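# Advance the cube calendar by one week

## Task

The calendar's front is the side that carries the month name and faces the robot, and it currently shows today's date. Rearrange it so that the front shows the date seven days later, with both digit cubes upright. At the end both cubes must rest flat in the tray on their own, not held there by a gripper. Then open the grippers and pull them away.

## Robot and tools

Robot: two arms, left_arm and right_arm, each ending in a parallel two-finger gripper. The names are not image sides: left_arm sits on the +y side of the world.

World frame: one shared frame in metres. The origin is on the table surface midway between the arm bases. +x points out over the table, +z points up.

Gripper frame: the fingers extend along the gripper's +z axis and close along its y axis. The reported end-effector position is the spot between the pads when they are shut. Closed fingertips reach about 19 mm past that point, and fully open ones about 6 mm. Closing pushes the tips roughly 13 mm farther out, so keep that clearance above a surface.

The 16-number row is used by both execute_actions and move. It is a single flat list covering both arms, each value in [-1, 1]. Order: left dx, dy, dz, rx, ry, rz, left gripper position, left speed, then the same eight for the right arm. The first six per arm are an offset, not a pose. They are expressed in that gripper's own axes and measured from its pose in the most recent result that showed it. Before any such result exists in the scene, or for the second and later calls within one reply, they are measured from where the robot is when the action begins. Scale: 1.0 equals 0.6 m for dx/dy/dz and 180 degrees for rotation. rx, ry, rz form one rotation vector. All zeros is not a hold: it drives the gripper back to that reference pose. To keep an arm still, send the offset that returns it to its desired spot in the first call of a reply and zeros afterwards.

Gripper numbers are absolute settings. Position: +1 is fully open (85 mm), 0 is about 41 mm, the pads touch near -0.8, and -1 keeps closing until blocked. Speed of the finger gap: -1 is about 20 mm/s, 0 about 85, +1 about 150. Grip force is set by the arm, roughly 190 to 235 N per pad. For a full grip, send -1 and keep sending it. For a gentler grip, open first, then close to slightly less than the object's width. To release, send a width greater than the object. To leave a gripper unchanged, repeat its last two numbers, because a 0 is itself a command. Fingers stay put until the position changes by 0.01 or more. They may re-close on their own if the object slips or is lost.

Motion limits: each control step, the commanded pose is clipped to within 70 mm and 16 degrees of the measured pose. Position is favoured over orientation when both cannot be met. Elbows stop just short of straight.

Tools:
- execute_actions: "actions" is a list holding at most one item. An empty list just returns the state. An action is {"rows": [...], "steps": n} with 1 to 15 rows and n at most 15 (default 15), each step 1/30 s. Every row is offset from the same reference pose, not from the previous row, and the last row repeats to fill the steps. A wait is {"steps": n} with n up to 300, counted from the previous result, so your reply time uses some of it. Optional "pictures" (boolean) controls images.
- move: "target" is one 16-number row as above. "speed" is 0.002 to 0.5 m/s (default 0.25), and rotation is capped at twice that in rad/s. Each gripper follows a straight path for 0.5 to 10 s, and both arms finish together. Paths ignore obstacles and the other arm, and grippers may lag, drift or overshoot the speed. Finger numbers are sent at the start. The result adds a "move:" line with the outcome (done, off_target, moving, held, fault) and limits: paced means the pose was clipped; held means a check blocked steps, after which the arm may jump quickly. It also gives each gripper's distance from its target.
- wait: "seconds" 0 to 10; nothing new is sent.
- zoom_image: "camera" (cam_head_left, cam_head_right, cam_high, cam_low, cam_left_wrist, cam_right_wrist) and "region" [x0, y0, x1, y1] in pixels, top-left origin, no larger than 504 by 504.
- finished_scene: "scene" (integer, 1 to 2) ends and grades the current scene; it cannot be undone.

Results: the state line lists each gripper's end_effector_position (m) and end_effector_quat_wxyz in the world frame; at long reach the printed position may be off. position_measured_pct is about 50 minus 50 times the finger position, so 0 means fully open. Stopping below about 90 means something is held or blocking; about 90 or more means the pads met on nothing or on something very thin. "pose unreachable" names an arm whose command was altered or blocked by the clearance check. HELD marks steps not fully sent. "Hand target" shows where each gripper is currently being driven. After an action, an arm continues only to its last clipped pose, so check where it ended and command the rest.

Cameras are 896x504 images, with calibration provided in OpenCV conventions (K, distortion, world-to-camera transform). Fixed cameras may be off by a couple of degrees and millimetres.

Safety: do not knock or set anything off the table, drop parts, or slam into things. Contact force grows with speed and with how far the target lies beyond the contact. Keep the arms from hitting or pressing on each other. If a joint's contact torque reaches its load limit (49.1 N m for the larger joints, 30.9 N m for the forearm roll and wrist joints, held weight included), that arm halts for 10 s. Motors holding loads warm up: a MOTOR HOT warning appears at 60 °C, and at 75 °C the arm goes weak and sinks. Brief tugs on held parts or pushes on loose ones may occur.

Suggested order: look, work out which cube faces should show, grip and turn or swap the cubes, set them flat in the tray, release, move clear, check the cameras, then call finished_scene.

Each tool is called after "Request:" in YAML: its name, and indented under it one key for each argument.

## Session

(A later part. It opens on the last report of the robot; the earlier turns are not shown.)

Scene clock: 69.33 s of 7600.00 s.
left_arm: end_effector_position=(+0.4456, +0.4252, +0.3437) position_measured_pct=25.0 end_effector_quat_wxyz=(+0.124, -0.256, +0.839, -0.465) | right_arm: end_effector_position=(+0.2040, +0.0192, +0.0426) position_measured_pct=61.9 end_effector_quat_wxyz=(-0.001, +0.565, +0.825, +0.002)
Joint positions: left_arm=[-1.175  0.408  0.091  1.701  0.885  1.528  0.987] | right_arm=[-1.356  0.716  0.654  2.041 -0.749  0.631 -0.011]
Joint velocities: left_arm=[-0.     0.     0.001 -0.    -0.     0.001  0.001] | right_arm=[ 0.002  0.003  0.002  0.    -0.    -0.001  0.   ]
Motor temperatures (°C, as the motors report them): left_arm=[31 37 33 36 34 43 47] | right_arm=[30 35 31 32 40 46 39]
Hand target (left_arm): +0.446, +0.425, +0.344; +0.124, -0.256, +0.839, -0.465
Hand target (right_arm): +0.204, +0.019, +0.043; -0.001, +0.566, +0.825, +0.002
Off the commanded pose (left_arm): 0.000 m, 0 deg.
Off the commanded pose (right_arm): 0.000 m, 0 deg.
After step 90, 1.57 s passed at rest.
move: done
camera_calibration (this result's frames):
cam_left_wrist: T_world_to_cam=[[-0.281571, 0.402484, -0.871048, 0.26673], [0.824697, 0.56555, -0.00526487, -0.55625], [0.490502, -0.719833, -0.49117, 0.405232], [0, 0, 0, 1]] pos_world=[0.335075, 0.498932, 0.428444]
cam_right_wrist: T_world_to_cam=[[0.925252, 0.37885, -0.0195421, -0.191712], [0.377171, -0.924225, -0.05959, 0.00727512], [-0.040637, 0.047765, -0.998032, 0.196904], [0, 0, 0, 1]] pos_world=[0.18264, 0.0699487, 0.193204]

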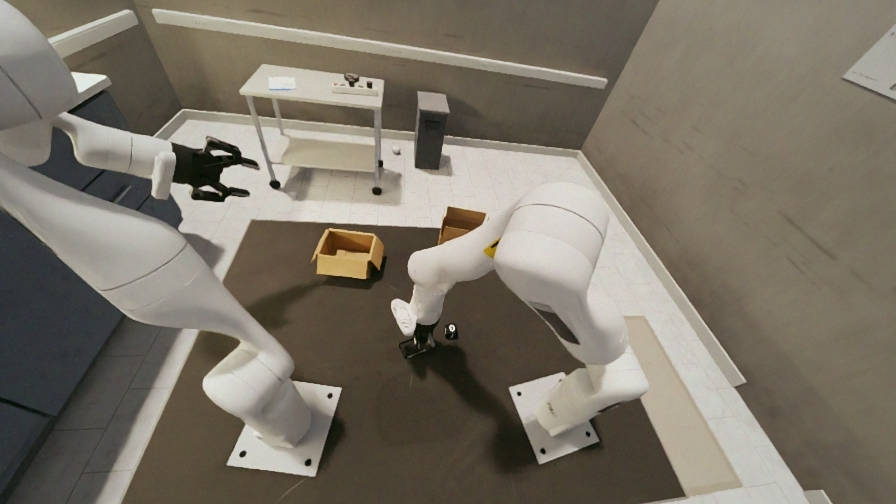

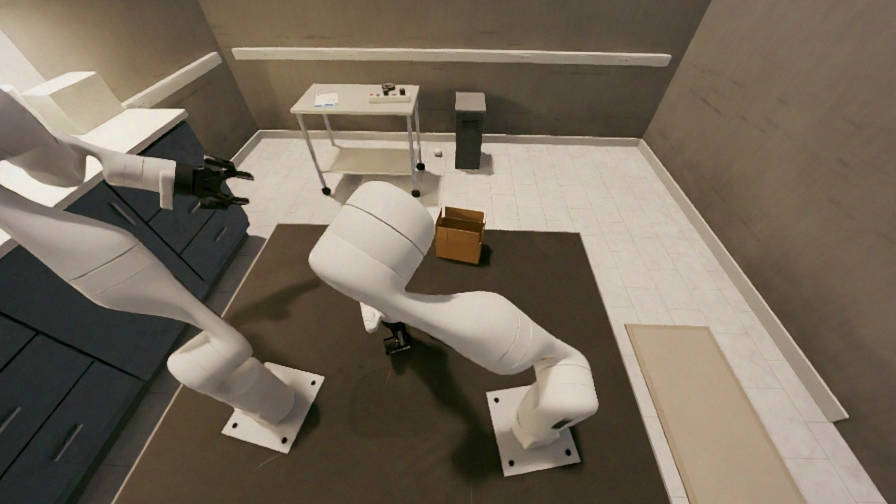

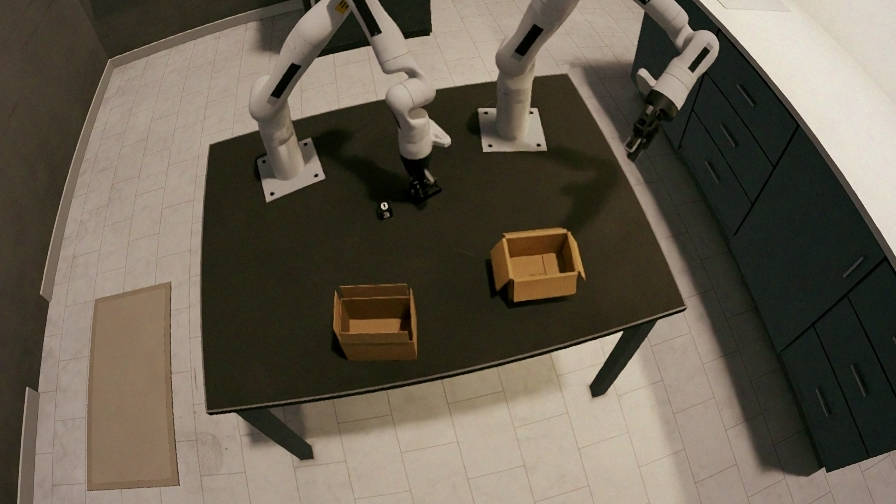

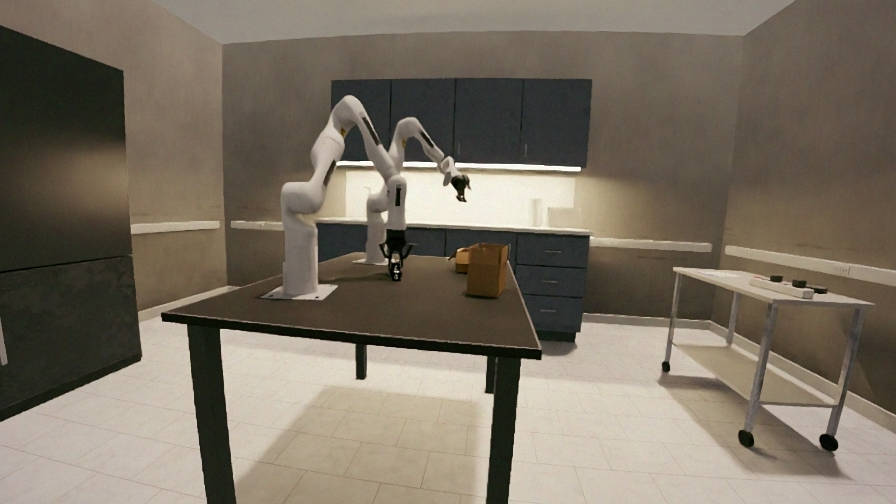

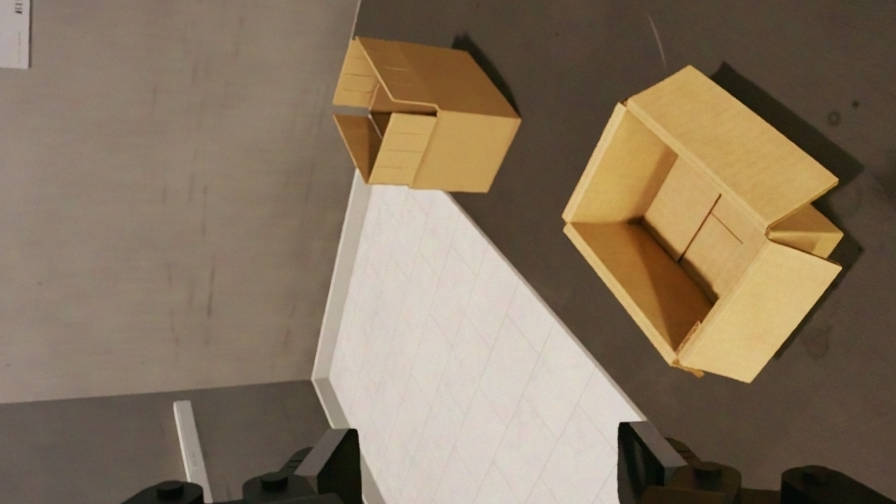

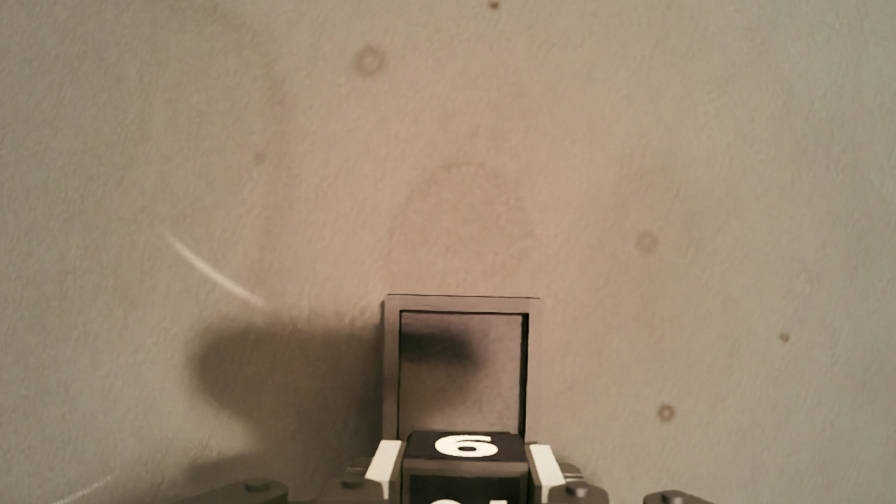

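Request:
execute_actions:
  actions: []

Scene clock: 73.60 s of 7600.00 s.
left_arm: end_effector_position=(+0.4456, +0.4252, +0.3437) position_measured_pct=25.0 end_effector_quat_wxyz=(+0.124, -0.256, +0.839, -0.465) | right_arm: end_effector_position=(+0.2042, +0.0191, +0.0425) position_measured_pct=61.9 end_effector_quat_wxyz=(-0.001, +0.566, +0.825, +0.002)
Joint positions: left_arm=[-1.175  0.408  0.091  1.701  0.885  1.528  0.987] | right_arm=[-1.356  0.716  0.654  2.041 -0.75   0.631 -0.011]
Joint velocities: left_arm=[-0.001  0.    -0.001  0.    -0.    -0.     0.002] | right_arm=[-0.  0.  0. -0. -0.  0.  0.]
Motor temperatures (°C, as the motors report them): left_arm=[31 37 33 36 34 43 47] | right_arm=[30 35 31 32 40 46 39]
Hand target (left_arm): +0.446, +0.425, +0.344; +0.124, -0.256, +0.839, -0.465
Hand target (right_arm): +0.204, +0.019, +0.043; -0.001, +0.566, +0.825, +0.002
Off the commanded pose (left_arm): 0.000 m, 0 deg.
Off the commanded pose (right_arm): 0.000 m, 0 deg.
Steps of this call (steps 1 to 90: nothing new was sent; then 1.27 s passed at rest). Readings (end_effector_position | what the end effector reports):
1: left_arm (+0.4456, +0.4252, +0.3437) | right_arm (+0.2041, +0.0192, +0.0426) | left_arm position_measured_pct=25.0 | right_arm position_measured_pct=61.9
2: left_arm (+0.4456, +0.4252, +0.3437) | right_arm (+0.2041, +0.0191, +0.0426) | left_arm position_measured_pct=25.0 | right_arm position_measured_pct=61.9
4: left_arm (+0.4456, +0.4252, +0.3437) | right_arm (+0.2041, +0.0191, +0.0425) | left_arm position_measured_pct=25.0 | right_arm position_measured_pct=61.9
8: left_arm (+0.4456, +0.4252, +0.3437) | right_arm (+0.2042, +0.0191, +0.0425) | left_arm position_measured_pct=25.0 | right_arm position_measured_pct=61.9
90: the state above
camera_calibration (this result's frames):
cam_left_wrist: T_world_to_cam=[[-0.281571, 0.402484, -0.871048, 0.26673], [0.824697, 0.56555, -0.00526485, -0.55625], [0.490502, -0.719833, -0.49117, 0.405232], [0, 0, 0, 1]] pos_world=[0.335075, 0.498932, 0.428444]
cam_right_wrist: T_world_to_cam=[[0.92538, 0.378532, -0.0196368, -0.191787], [0.376859, -0.924369, -0.0593256, 0.00715429], [-0.0406083, 0.0474984, -0.998046, 0.196821], [0, 0, 0, 1]] pos_world=[0.182772, 0.069862, 0.193095]

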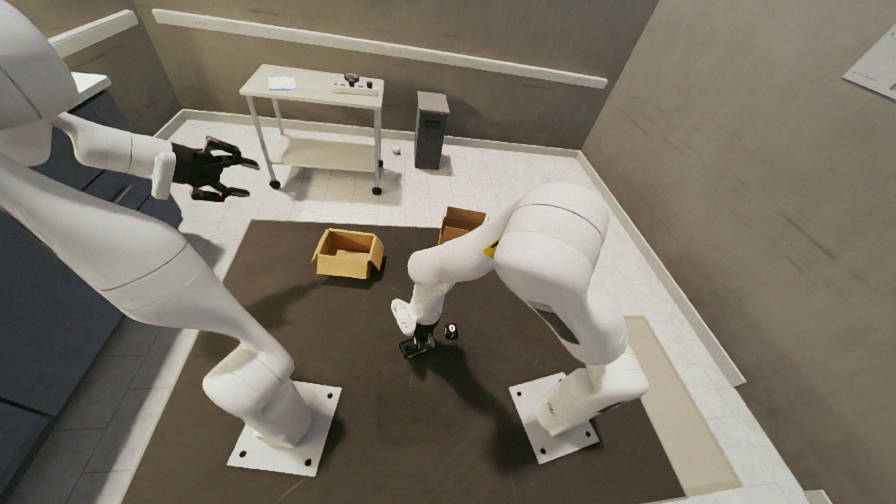

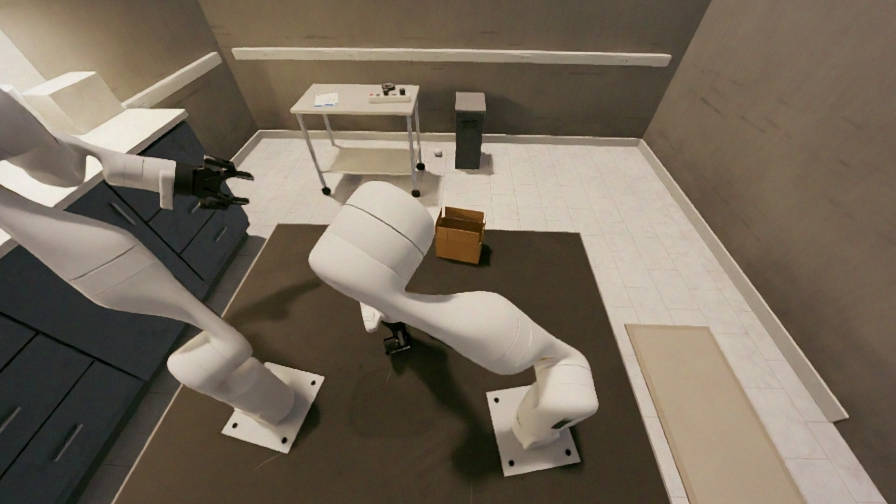

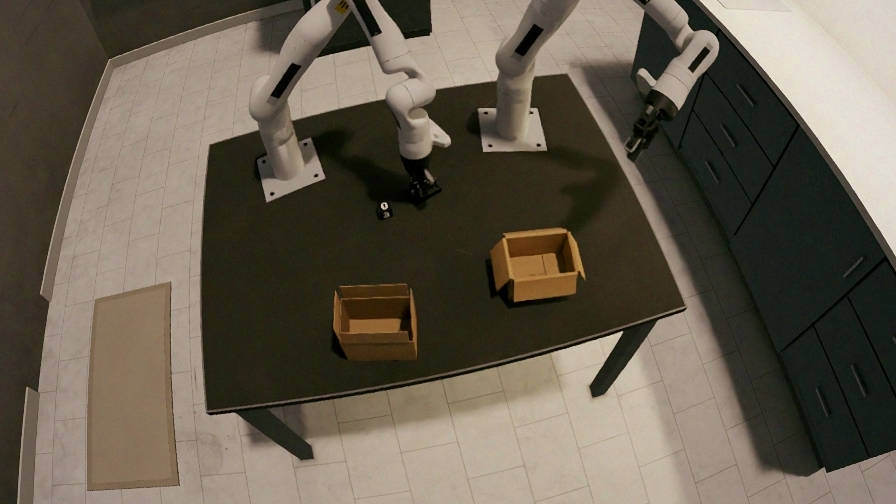

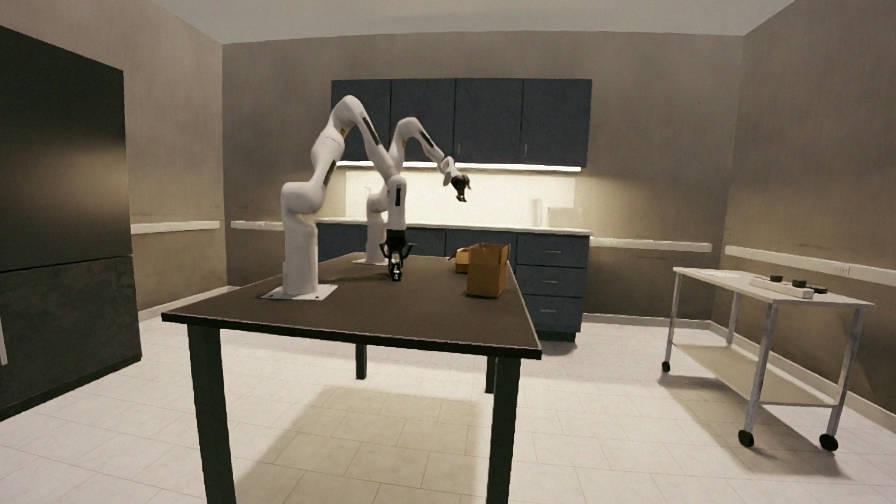

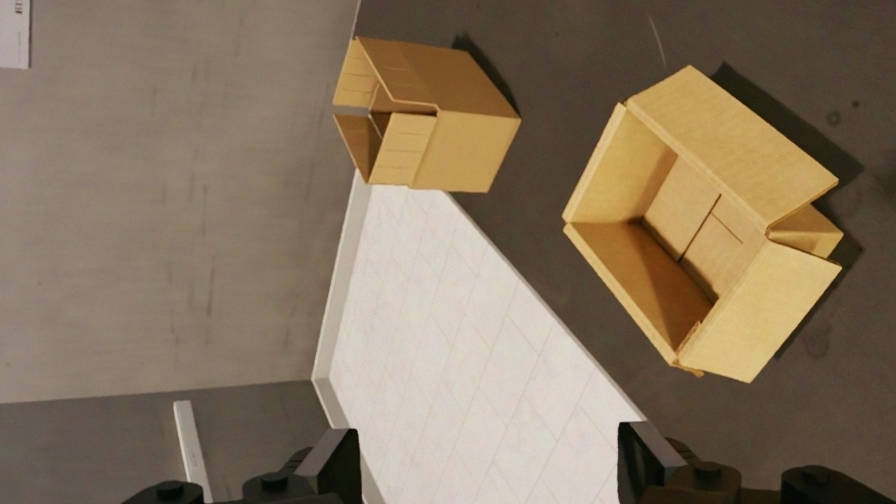

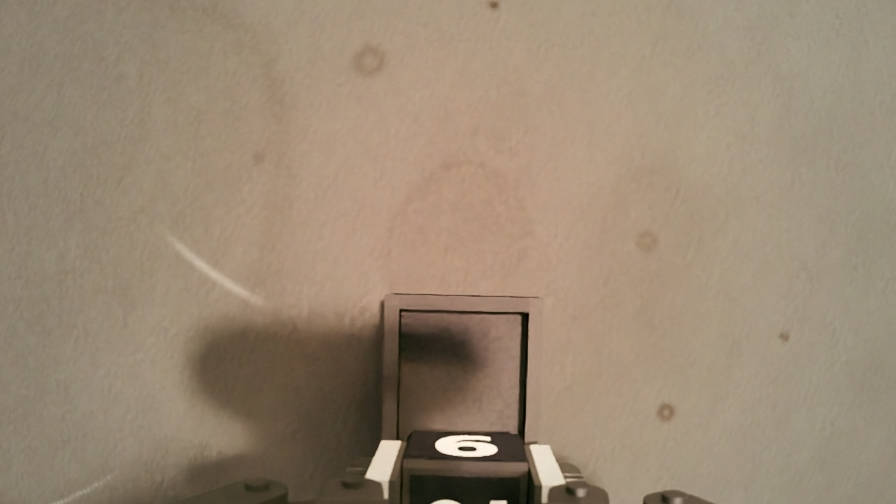

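Request:
move:
  target: [0,0,0,0,0,0,0.5,0,0,0,0.0095,0,0,0,-1,0]
  speed: 0.02

Scene clock: 75.27 s of 7600.00 s.
left_arm: end_effector_position=(+0.4456, +0.4252, +0.3437) position_measured_pct=25.0 end_effector_quat_wxyz=(+0.124, -0.256, +0.839, -0.465) | right_arm: end_effector_position=(+0.2041, +0.0192, +0.0368) position_measured_pct=61.9 end_effector_quat_wxyz=(-0.001, +0.565, +0.825, +0.002)
Joint positions: left_arm=[-1.175  0.408  0.091  1.701  0.885  1.528  0.987] | right_arm=[-1.347  0.727  0.64   2.044 -0.763  0.616 -0.   ]
Joint velocities: left_arm=[ 0.     0.    -0.    -0.001 -0.    -0.     0.001] | right_arm=[ 0.002  0.001  0.001  0.    -0.     0.     0.   ]
Motor temperatures (°C, as the motors report them): left_arm=[31 37 33 36 34 43 47] | right_arm=[30 35 31 32 40 46 39]
Hand target (left_arm): +0.446, +0.425, +0.344; +0.124, -0.256, +0.839, -0.465
Hand target (right_arm): +0.204, +0.019, +0.037; -0.001, +0.566, +0.825, +0.002
Off the commanded pose (left_arm): 0.000 m, 0 deg.
Off the commanded pose (right_arm): 0.000 m, 0 deg.
move: done
camera_calibration (this result's frames):
cam_left_wrist: T_world_to_cam=[[-0.28157, 0.402484, -0.871048, 0.26673], [0.824697, 0.56555, -0.00526428, -0.556252], [0.490503, -0.719833, -0.491169, 0.405231], [0, 0, 0, 1]] pos_world=[0.335075, 0.498933, 0.428444]
cam_right_wrist: T_world_to_cam=[[0.925309, 0.378705, -0.0196257, -0.191872], [0.377026, -0.924291, -0.0594833, 0.00691354], [-0.0406665, 0.0476411, -0.998036, 0.191148], [0, 0, 0, 1]] pos_world=[0.182707, 0.0699463, 0.187418]

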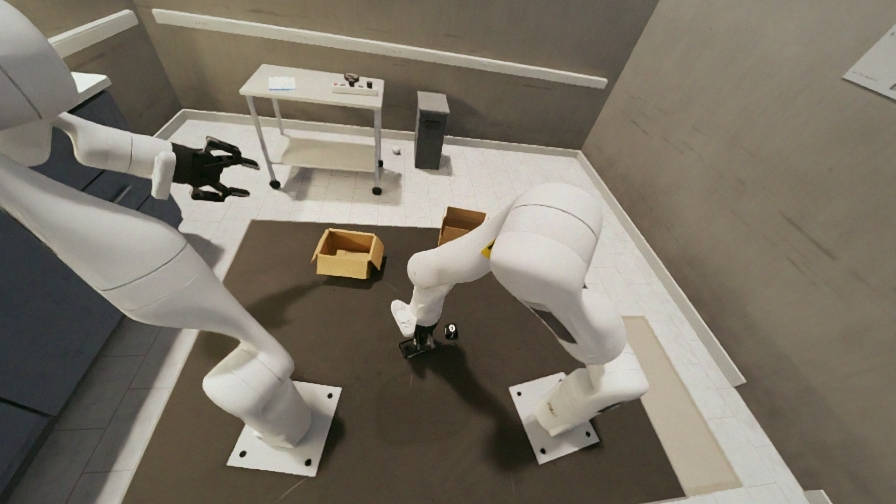

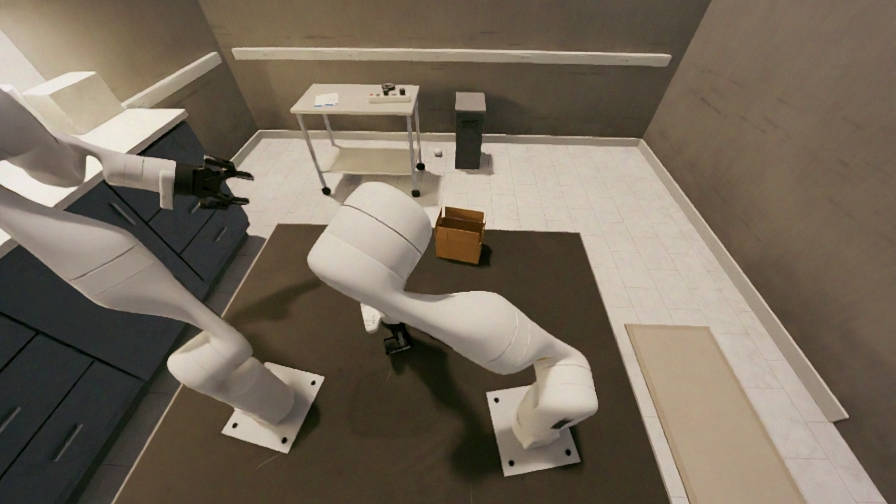

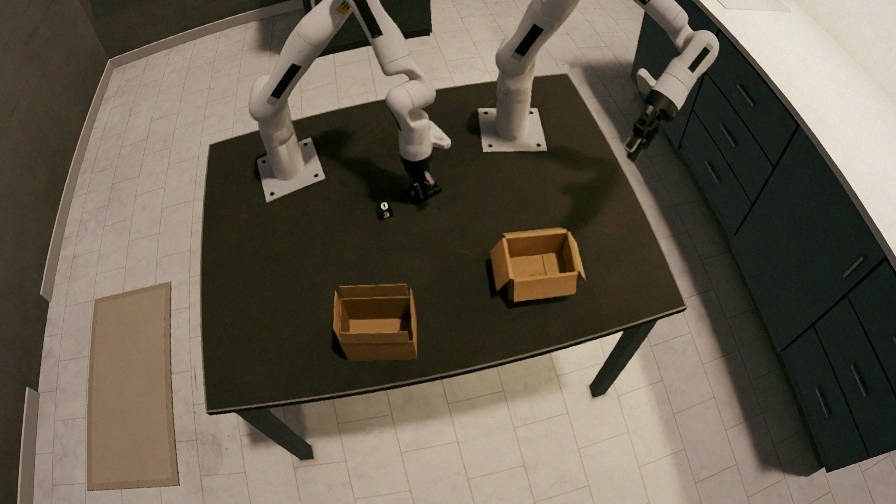

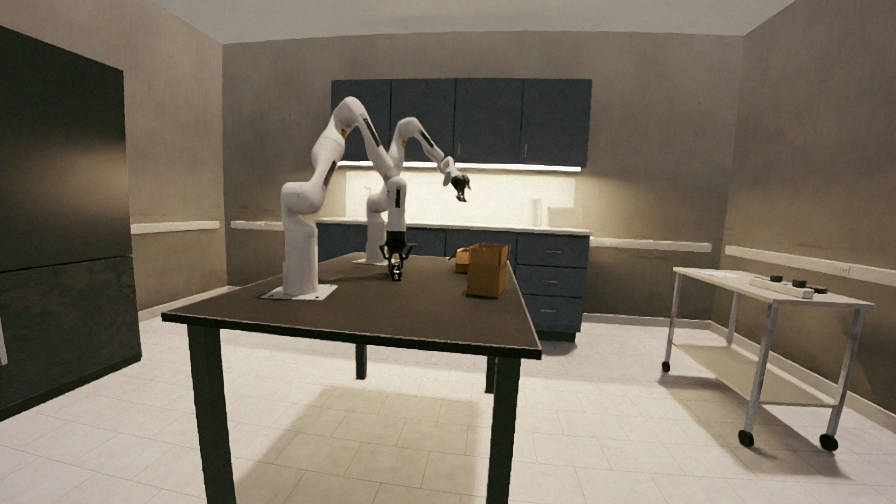

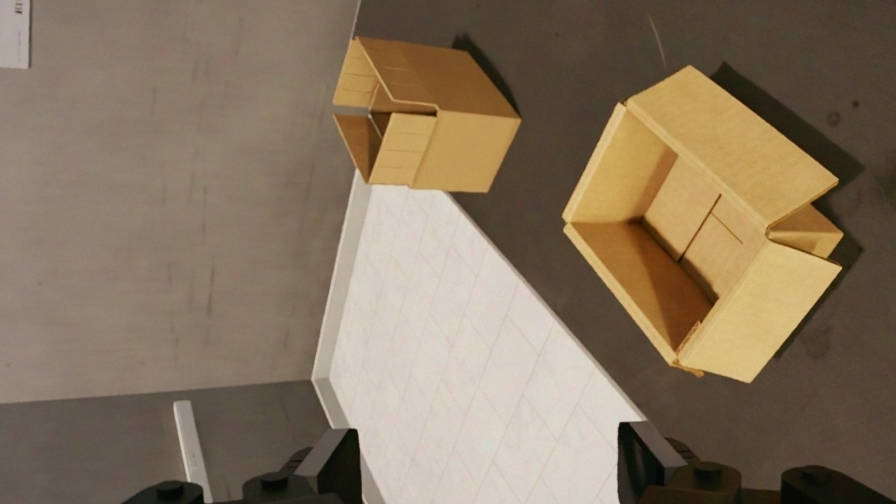

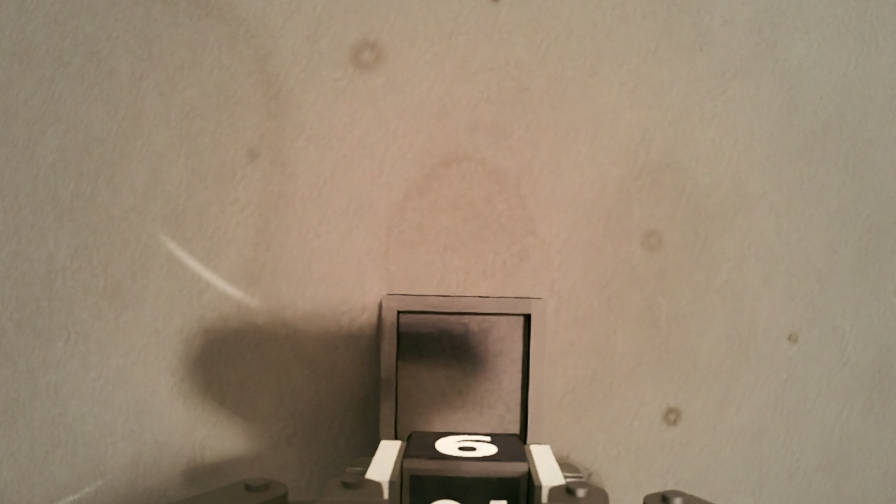

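Request:
execute_actions:
  actions:
    - {"rows":[[0,0,0,0,0,0,0.5,0,0,0,0,0,0,0,0.5,0.5]],"steps":10}
  pictures: false

Request:
move:
  target: [0,0,0,0,0,0,0.5,0,0,0,-0.085,0,0,0,0.5,0]
  speed: 0.15

Request:
move:
  target: [0,0,0,0,0,0,0.5,0,-0.167,-0.007,-0.005,0,0,0,0.5,0]
  speed: 0.2

Scene clock: 79.43 s of 7600.00 s.
left_arm: end_effector_position=(+0.4456, +0.4252, +0.3437) position_measured_pct=25.0 end_effector_quat_wxyz=(+0.124, -0.256, +0.839, -0.465) | right_arm: end_effector_position=(+0.2041, +0.0192, +0.0368) position_measured_pct=31.7 end_effector_quat_wxyz=(-0.001, +0.565, +0.825, +0.002)
Joint positions: left_arm=[-1.175  0.408  0.091  1.701  0.885  1.528  0.987] | right_arm=[-1.347  0.727  0.64   2.044 -0.763  0.616 -0.   ]
Joint velocities: left_arm=[ 0.    -0.    -0.     0.002 -0.001 -0.001  0.001] | right_arm=[ 0.001 -0.    -0.    -0.    -0.     0.     0.   ]
Motor temperatures (°C, as the motors report them): left_arm=[31 37 33 36 34 43 47] | right_arm=[30 35 31 32 40 46 39]
Hand target (left_arm): +0.446, +0.425, +0.344; +0.124, -0.256, +0.839, -0.465
Hand target (right_arm): +0.204, +0.019, +0.037; -0.001, +0.565, +0.825, +0.002
Off the commanded pose (left_arm): 0.000 m, 0 deg.
Off the commanded pose (right_arm): 0.000 m, 0 deg.
Steps of this call (steps 1 to 90: nothing new was sent; then 0.83 s passed at rest; steps 91 to 100: all 10 steps of this action). Readings (end_effector_position | what the end effector reports):
91: left_arm (+0.4456, +0.4252, +0.3437) | right_arm (+0.2041, +0.0191, +0.0368) | left_arm position_measured_pct=25.0 | right_arm position_measured_pct=61.9
92: left_arm (+0.4456, +0.4252, +0.3437) | right_arm (+0.2041, +0.0192, +0.0368) | left_arm position_measured_pct=25.0 | right_arm position_measured_pct=61.5
94: left_arm (+0.4456, +0.4252, +0.3437) | right_arm (+0.2041, +0.0192, +0.0368) | left_arm position_measured_pct=25.0 | right_arm position_measured_pct=55.6
98: left_arm (+0.4456, +0.4252, +0.3437) | right_arm (+0.2041, +0.0192, +0.0368) | left_arm position_measured_pct=25.0 | right_arm position_measured_pct=39.7
100: the state above

Scene clock: 80.53 s of 7600.00 s.
left_arm: end_effector_position=(+0.4456, +0.4252, +0.3437) position_measured_pct=25.0 end_effector_quat_wxyz=(+0.124, -0.256, +0.839, -0.465) | right_arm: end_effector_position=(+0.2045, +0.0184, +0.0878) position_measured_pct=25.0 end_effector_quat_wxyz=(-0.001, +0.566, +0.824, +0.002)
Joint positions: left_arm=[-1.175  0.408  0.091  1.701  0.885  1.528  0.987] | right_arm=[-1.425  0.633  0.755  2.009 -0.642  0.746 -0.099]
Joint velocities: left_arm=[-0.     0.001 -0.    -0.001  0.001 -0.001 -0.002] | right_arm=[-0.006 -0.005 -0.001 -0.     0.001 -0.001 -0.001]
Motor temperatures (°C, as the motors report them): left_arm=[31 37 33 36 34 43 47] | right_arm=[30 35 31 32 40 46 39]
Hand target (left_arm): +0.446, +0.425, +0.344; +0.124, -0.256, +0.839, -0.465
Hand target (right_arm): +0.204, +0.019, +0.088; -0.001, +0.566, +0.825, +0.002
Off the commanded pose (left_arm): 0.000 m, 0 deg.
Off the commanded pose (right_arm): 0.001 m, 0 deg.
move: done
camera_calibration (this result's frames):
cam_left_wrist: T_world_to_cam=[[-0.28157, 0.402483, -0.871048, 0.26673], [0.824696, 0.565552, -0.00526329, -0.556254], [0.490505, -0.719832, -0.491169, 0.40523], [0, 0, 0, 1]] pos_world=[0.335076, 0.498934, 0.428443]
cam_right_wrist: T_world_to_cam=[[0.925724, 0.377693, -0.0195505, -0.190993], [0.37606, -0.924748, -0.0584795, 0.00925088], [-0.0401666, 0.0467837, -0.998097, 0.242006], [0, 0, 0, 1]] pos_world=[0.183049, 0.0693697, 0.238352]

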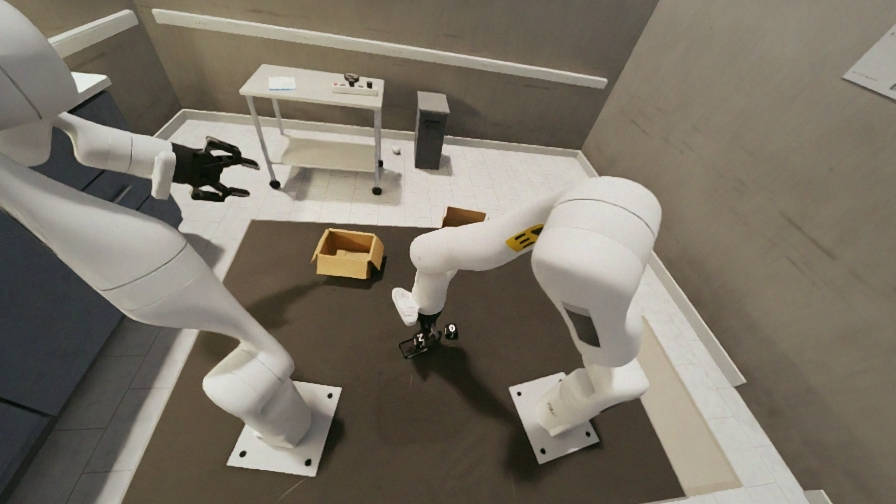

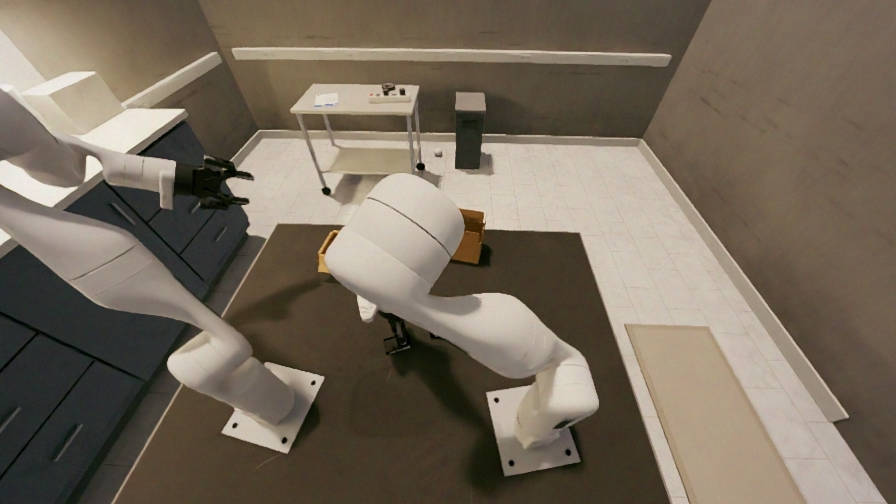

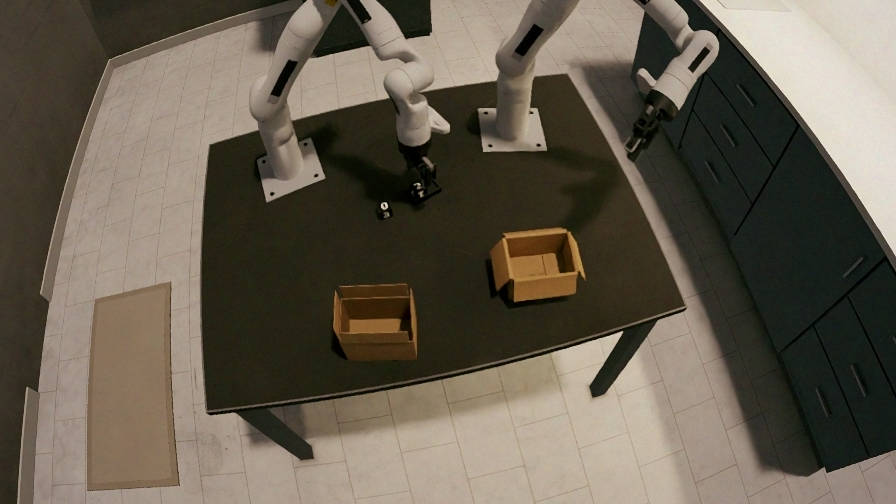

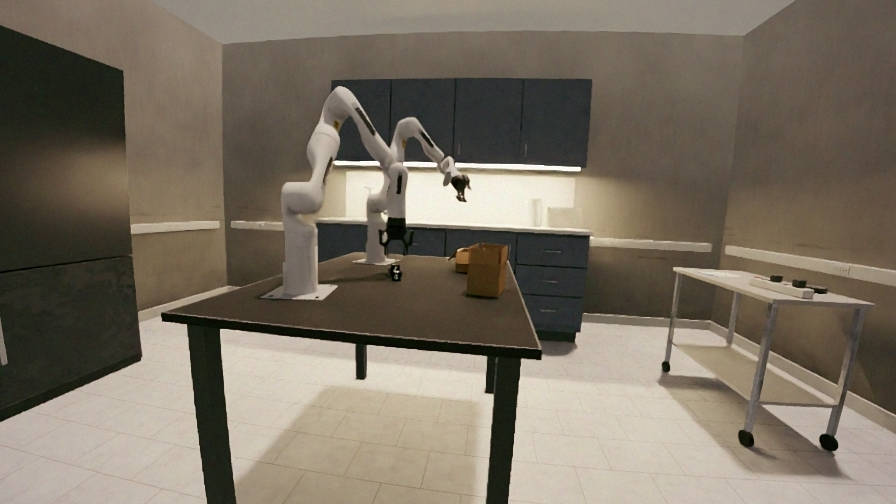

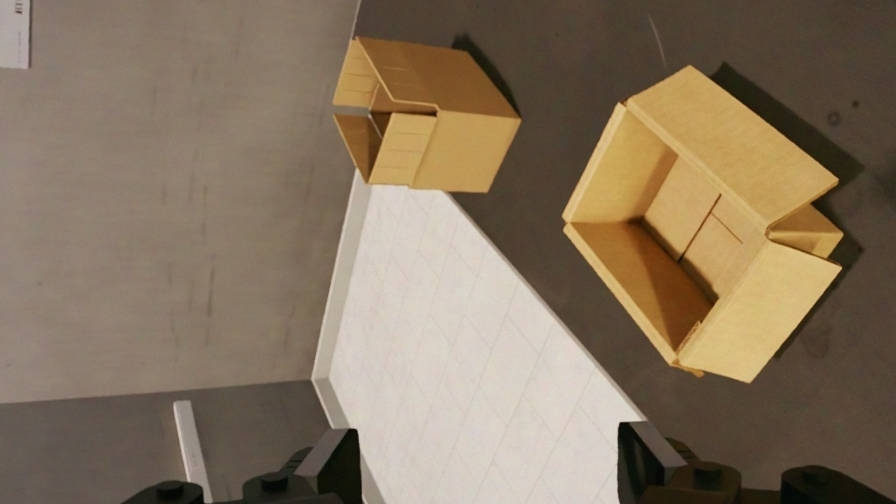

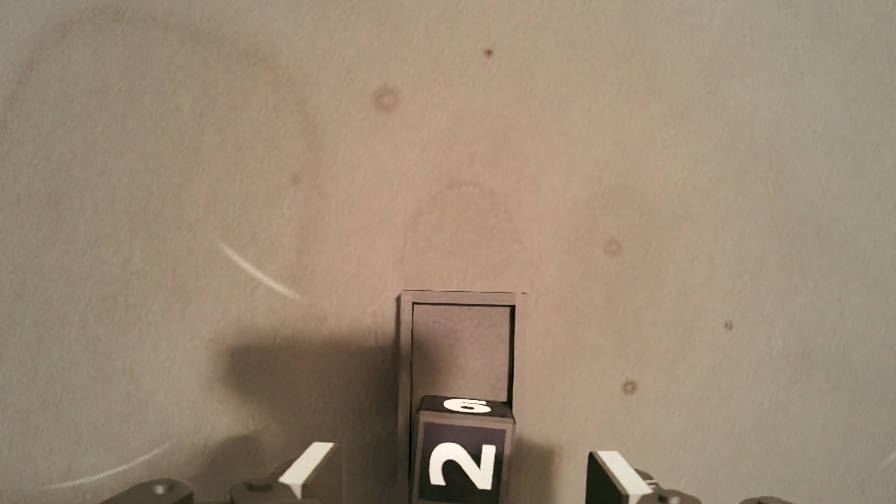

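Scene clock: 81.40 s of 7600.00 s.
left_arm: end_effector_position=(+0.4456, +0.4252, +0.3437) position_measured_pct=25.0 end_effector_quat_wxyz=(+0.124, -0.256, +0.839, -0.465) | right_arm: end_effector_position=(+0.2361, -0.0766, +0.0899) position_measured_pct=25.0 end_effector_quat_wxyz=(-0.001, +0.565, +0.825, +0.002)
Joint positions: left_arm=[-1.175  0.408  0.091  1.701  0.885  1.528  0.987] | right_arm=[-1.246  0.531  0.761  2.187 -0.624  0.646  0.141]
Joint velocities: left_arm=[ 0.001 -0.001 -0.     0.    -0.    -0.    -0.   ] | right_arm=[ 0.009 -0.004  0.007  0.001 -0.006  0.002  0.006]
Motor temperatures (°C, as the motors report them): left_arm=[31 37 33 36 34 43 47] | right_arm=[30 35 31 32 40 46 39]
Hand target (left_arm): +0.446, +0.425, +0.344; +0.124, -0.256, +0.839, -0.465
Hand target (right_arm): +0.236, -0.077, +0.090; -0.001, +0.566, +0.824, +0.002
Off the commanded pose (left_arm): 0.000 m, 0 deg.
Off the commanded pose (right_arm): 0.001 m, 0 deg.
move: done
camera_calibration (this result's frames):
cam_left_wrist: T_world_to_cam=[[-0.28157, 0.402483, -0.871049, 0.266729], [0.824695, 0.565553, -0.00526278, -0.556255], [0.490506, -0.719832, -0.491168, 0.405229], [0, 0, 0, 1]] pos_world=[0.335077, 0.498934, 0.428443]
cam_right_wrist: T_world_to_cam=[[0.92524, 0.378832, -0.0204535, -0.184043], [0.37717, -0.924319, -0.0581208, -0.0906523], [-0.0409235, 0.0460613, -0.9981, 0.24998], [0, 0, 0, 1]] pos_world=[0.214705, -0.0255846, 0.240471]

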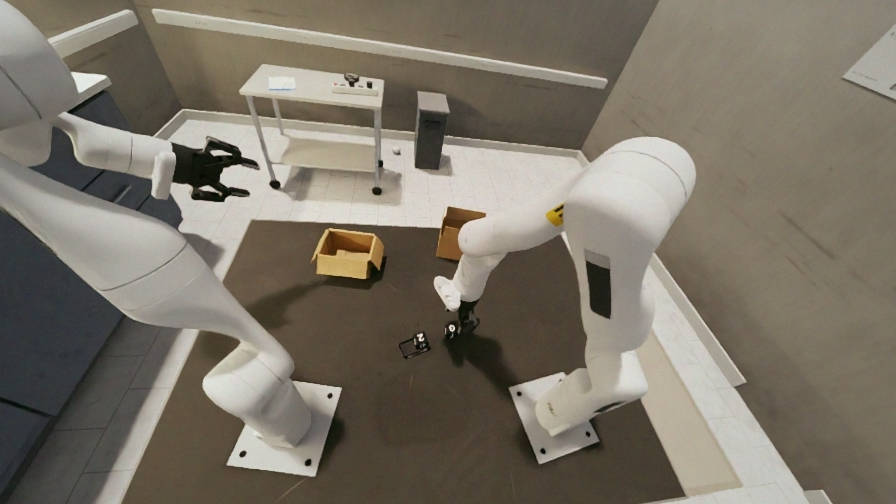

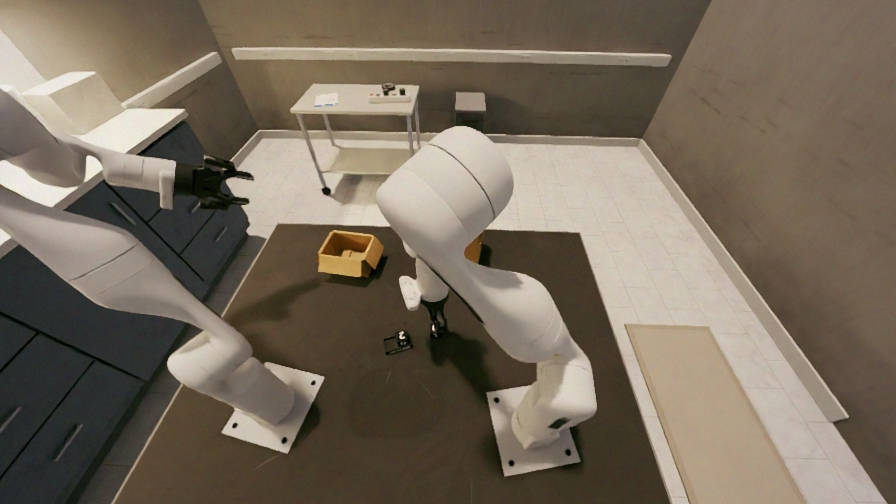

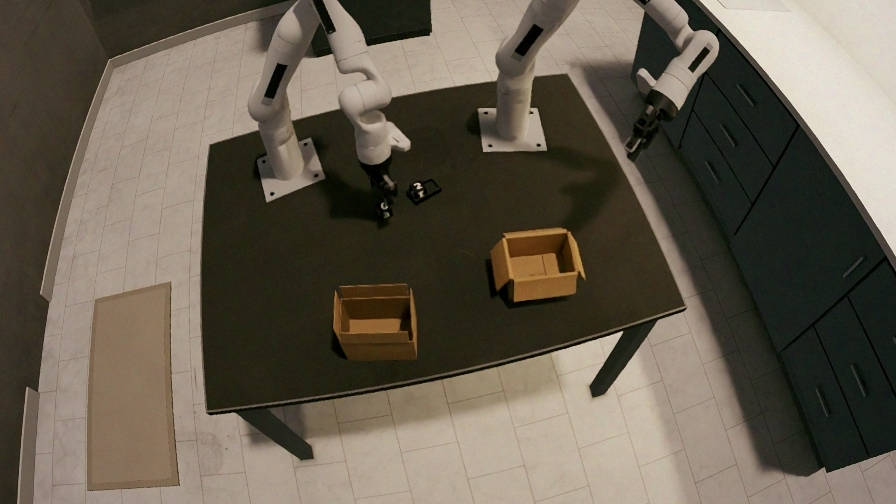

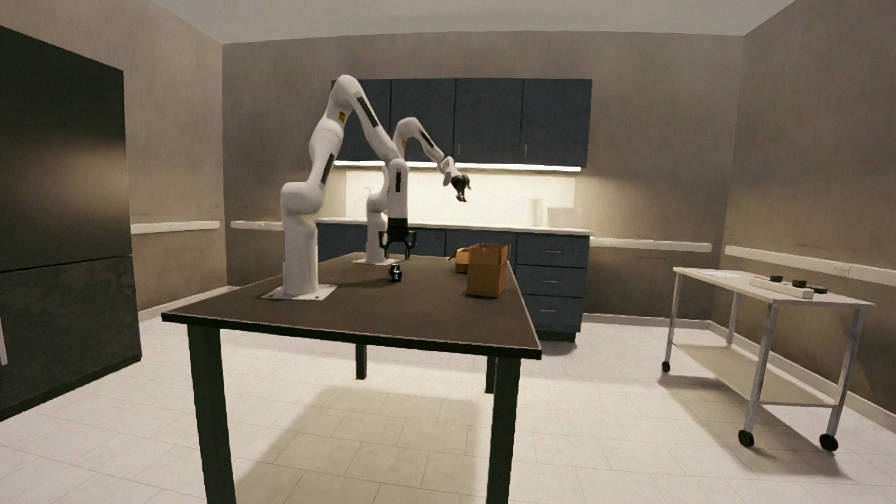

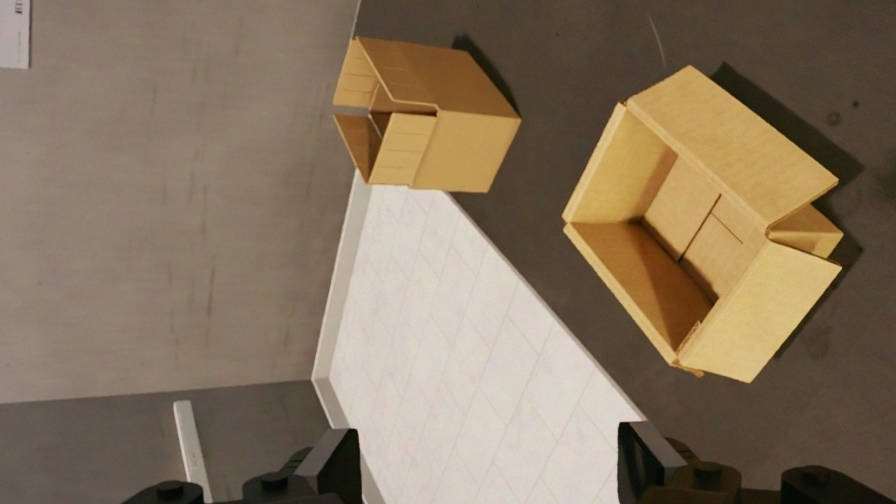

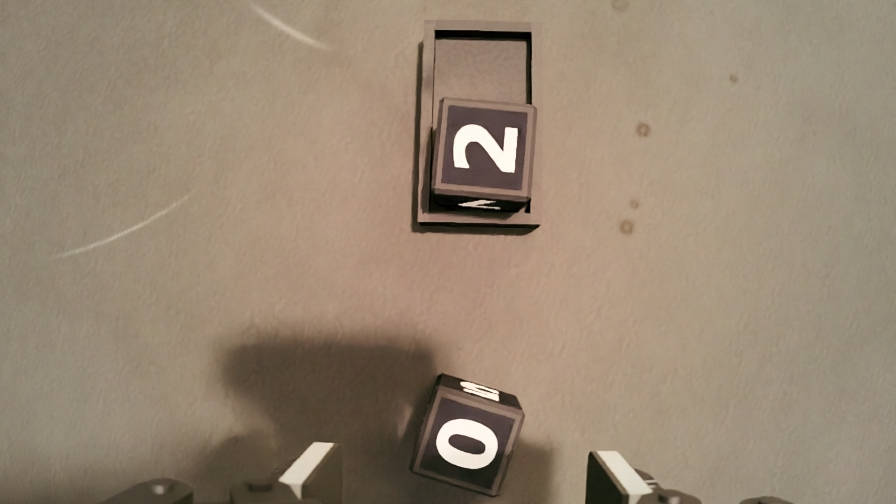

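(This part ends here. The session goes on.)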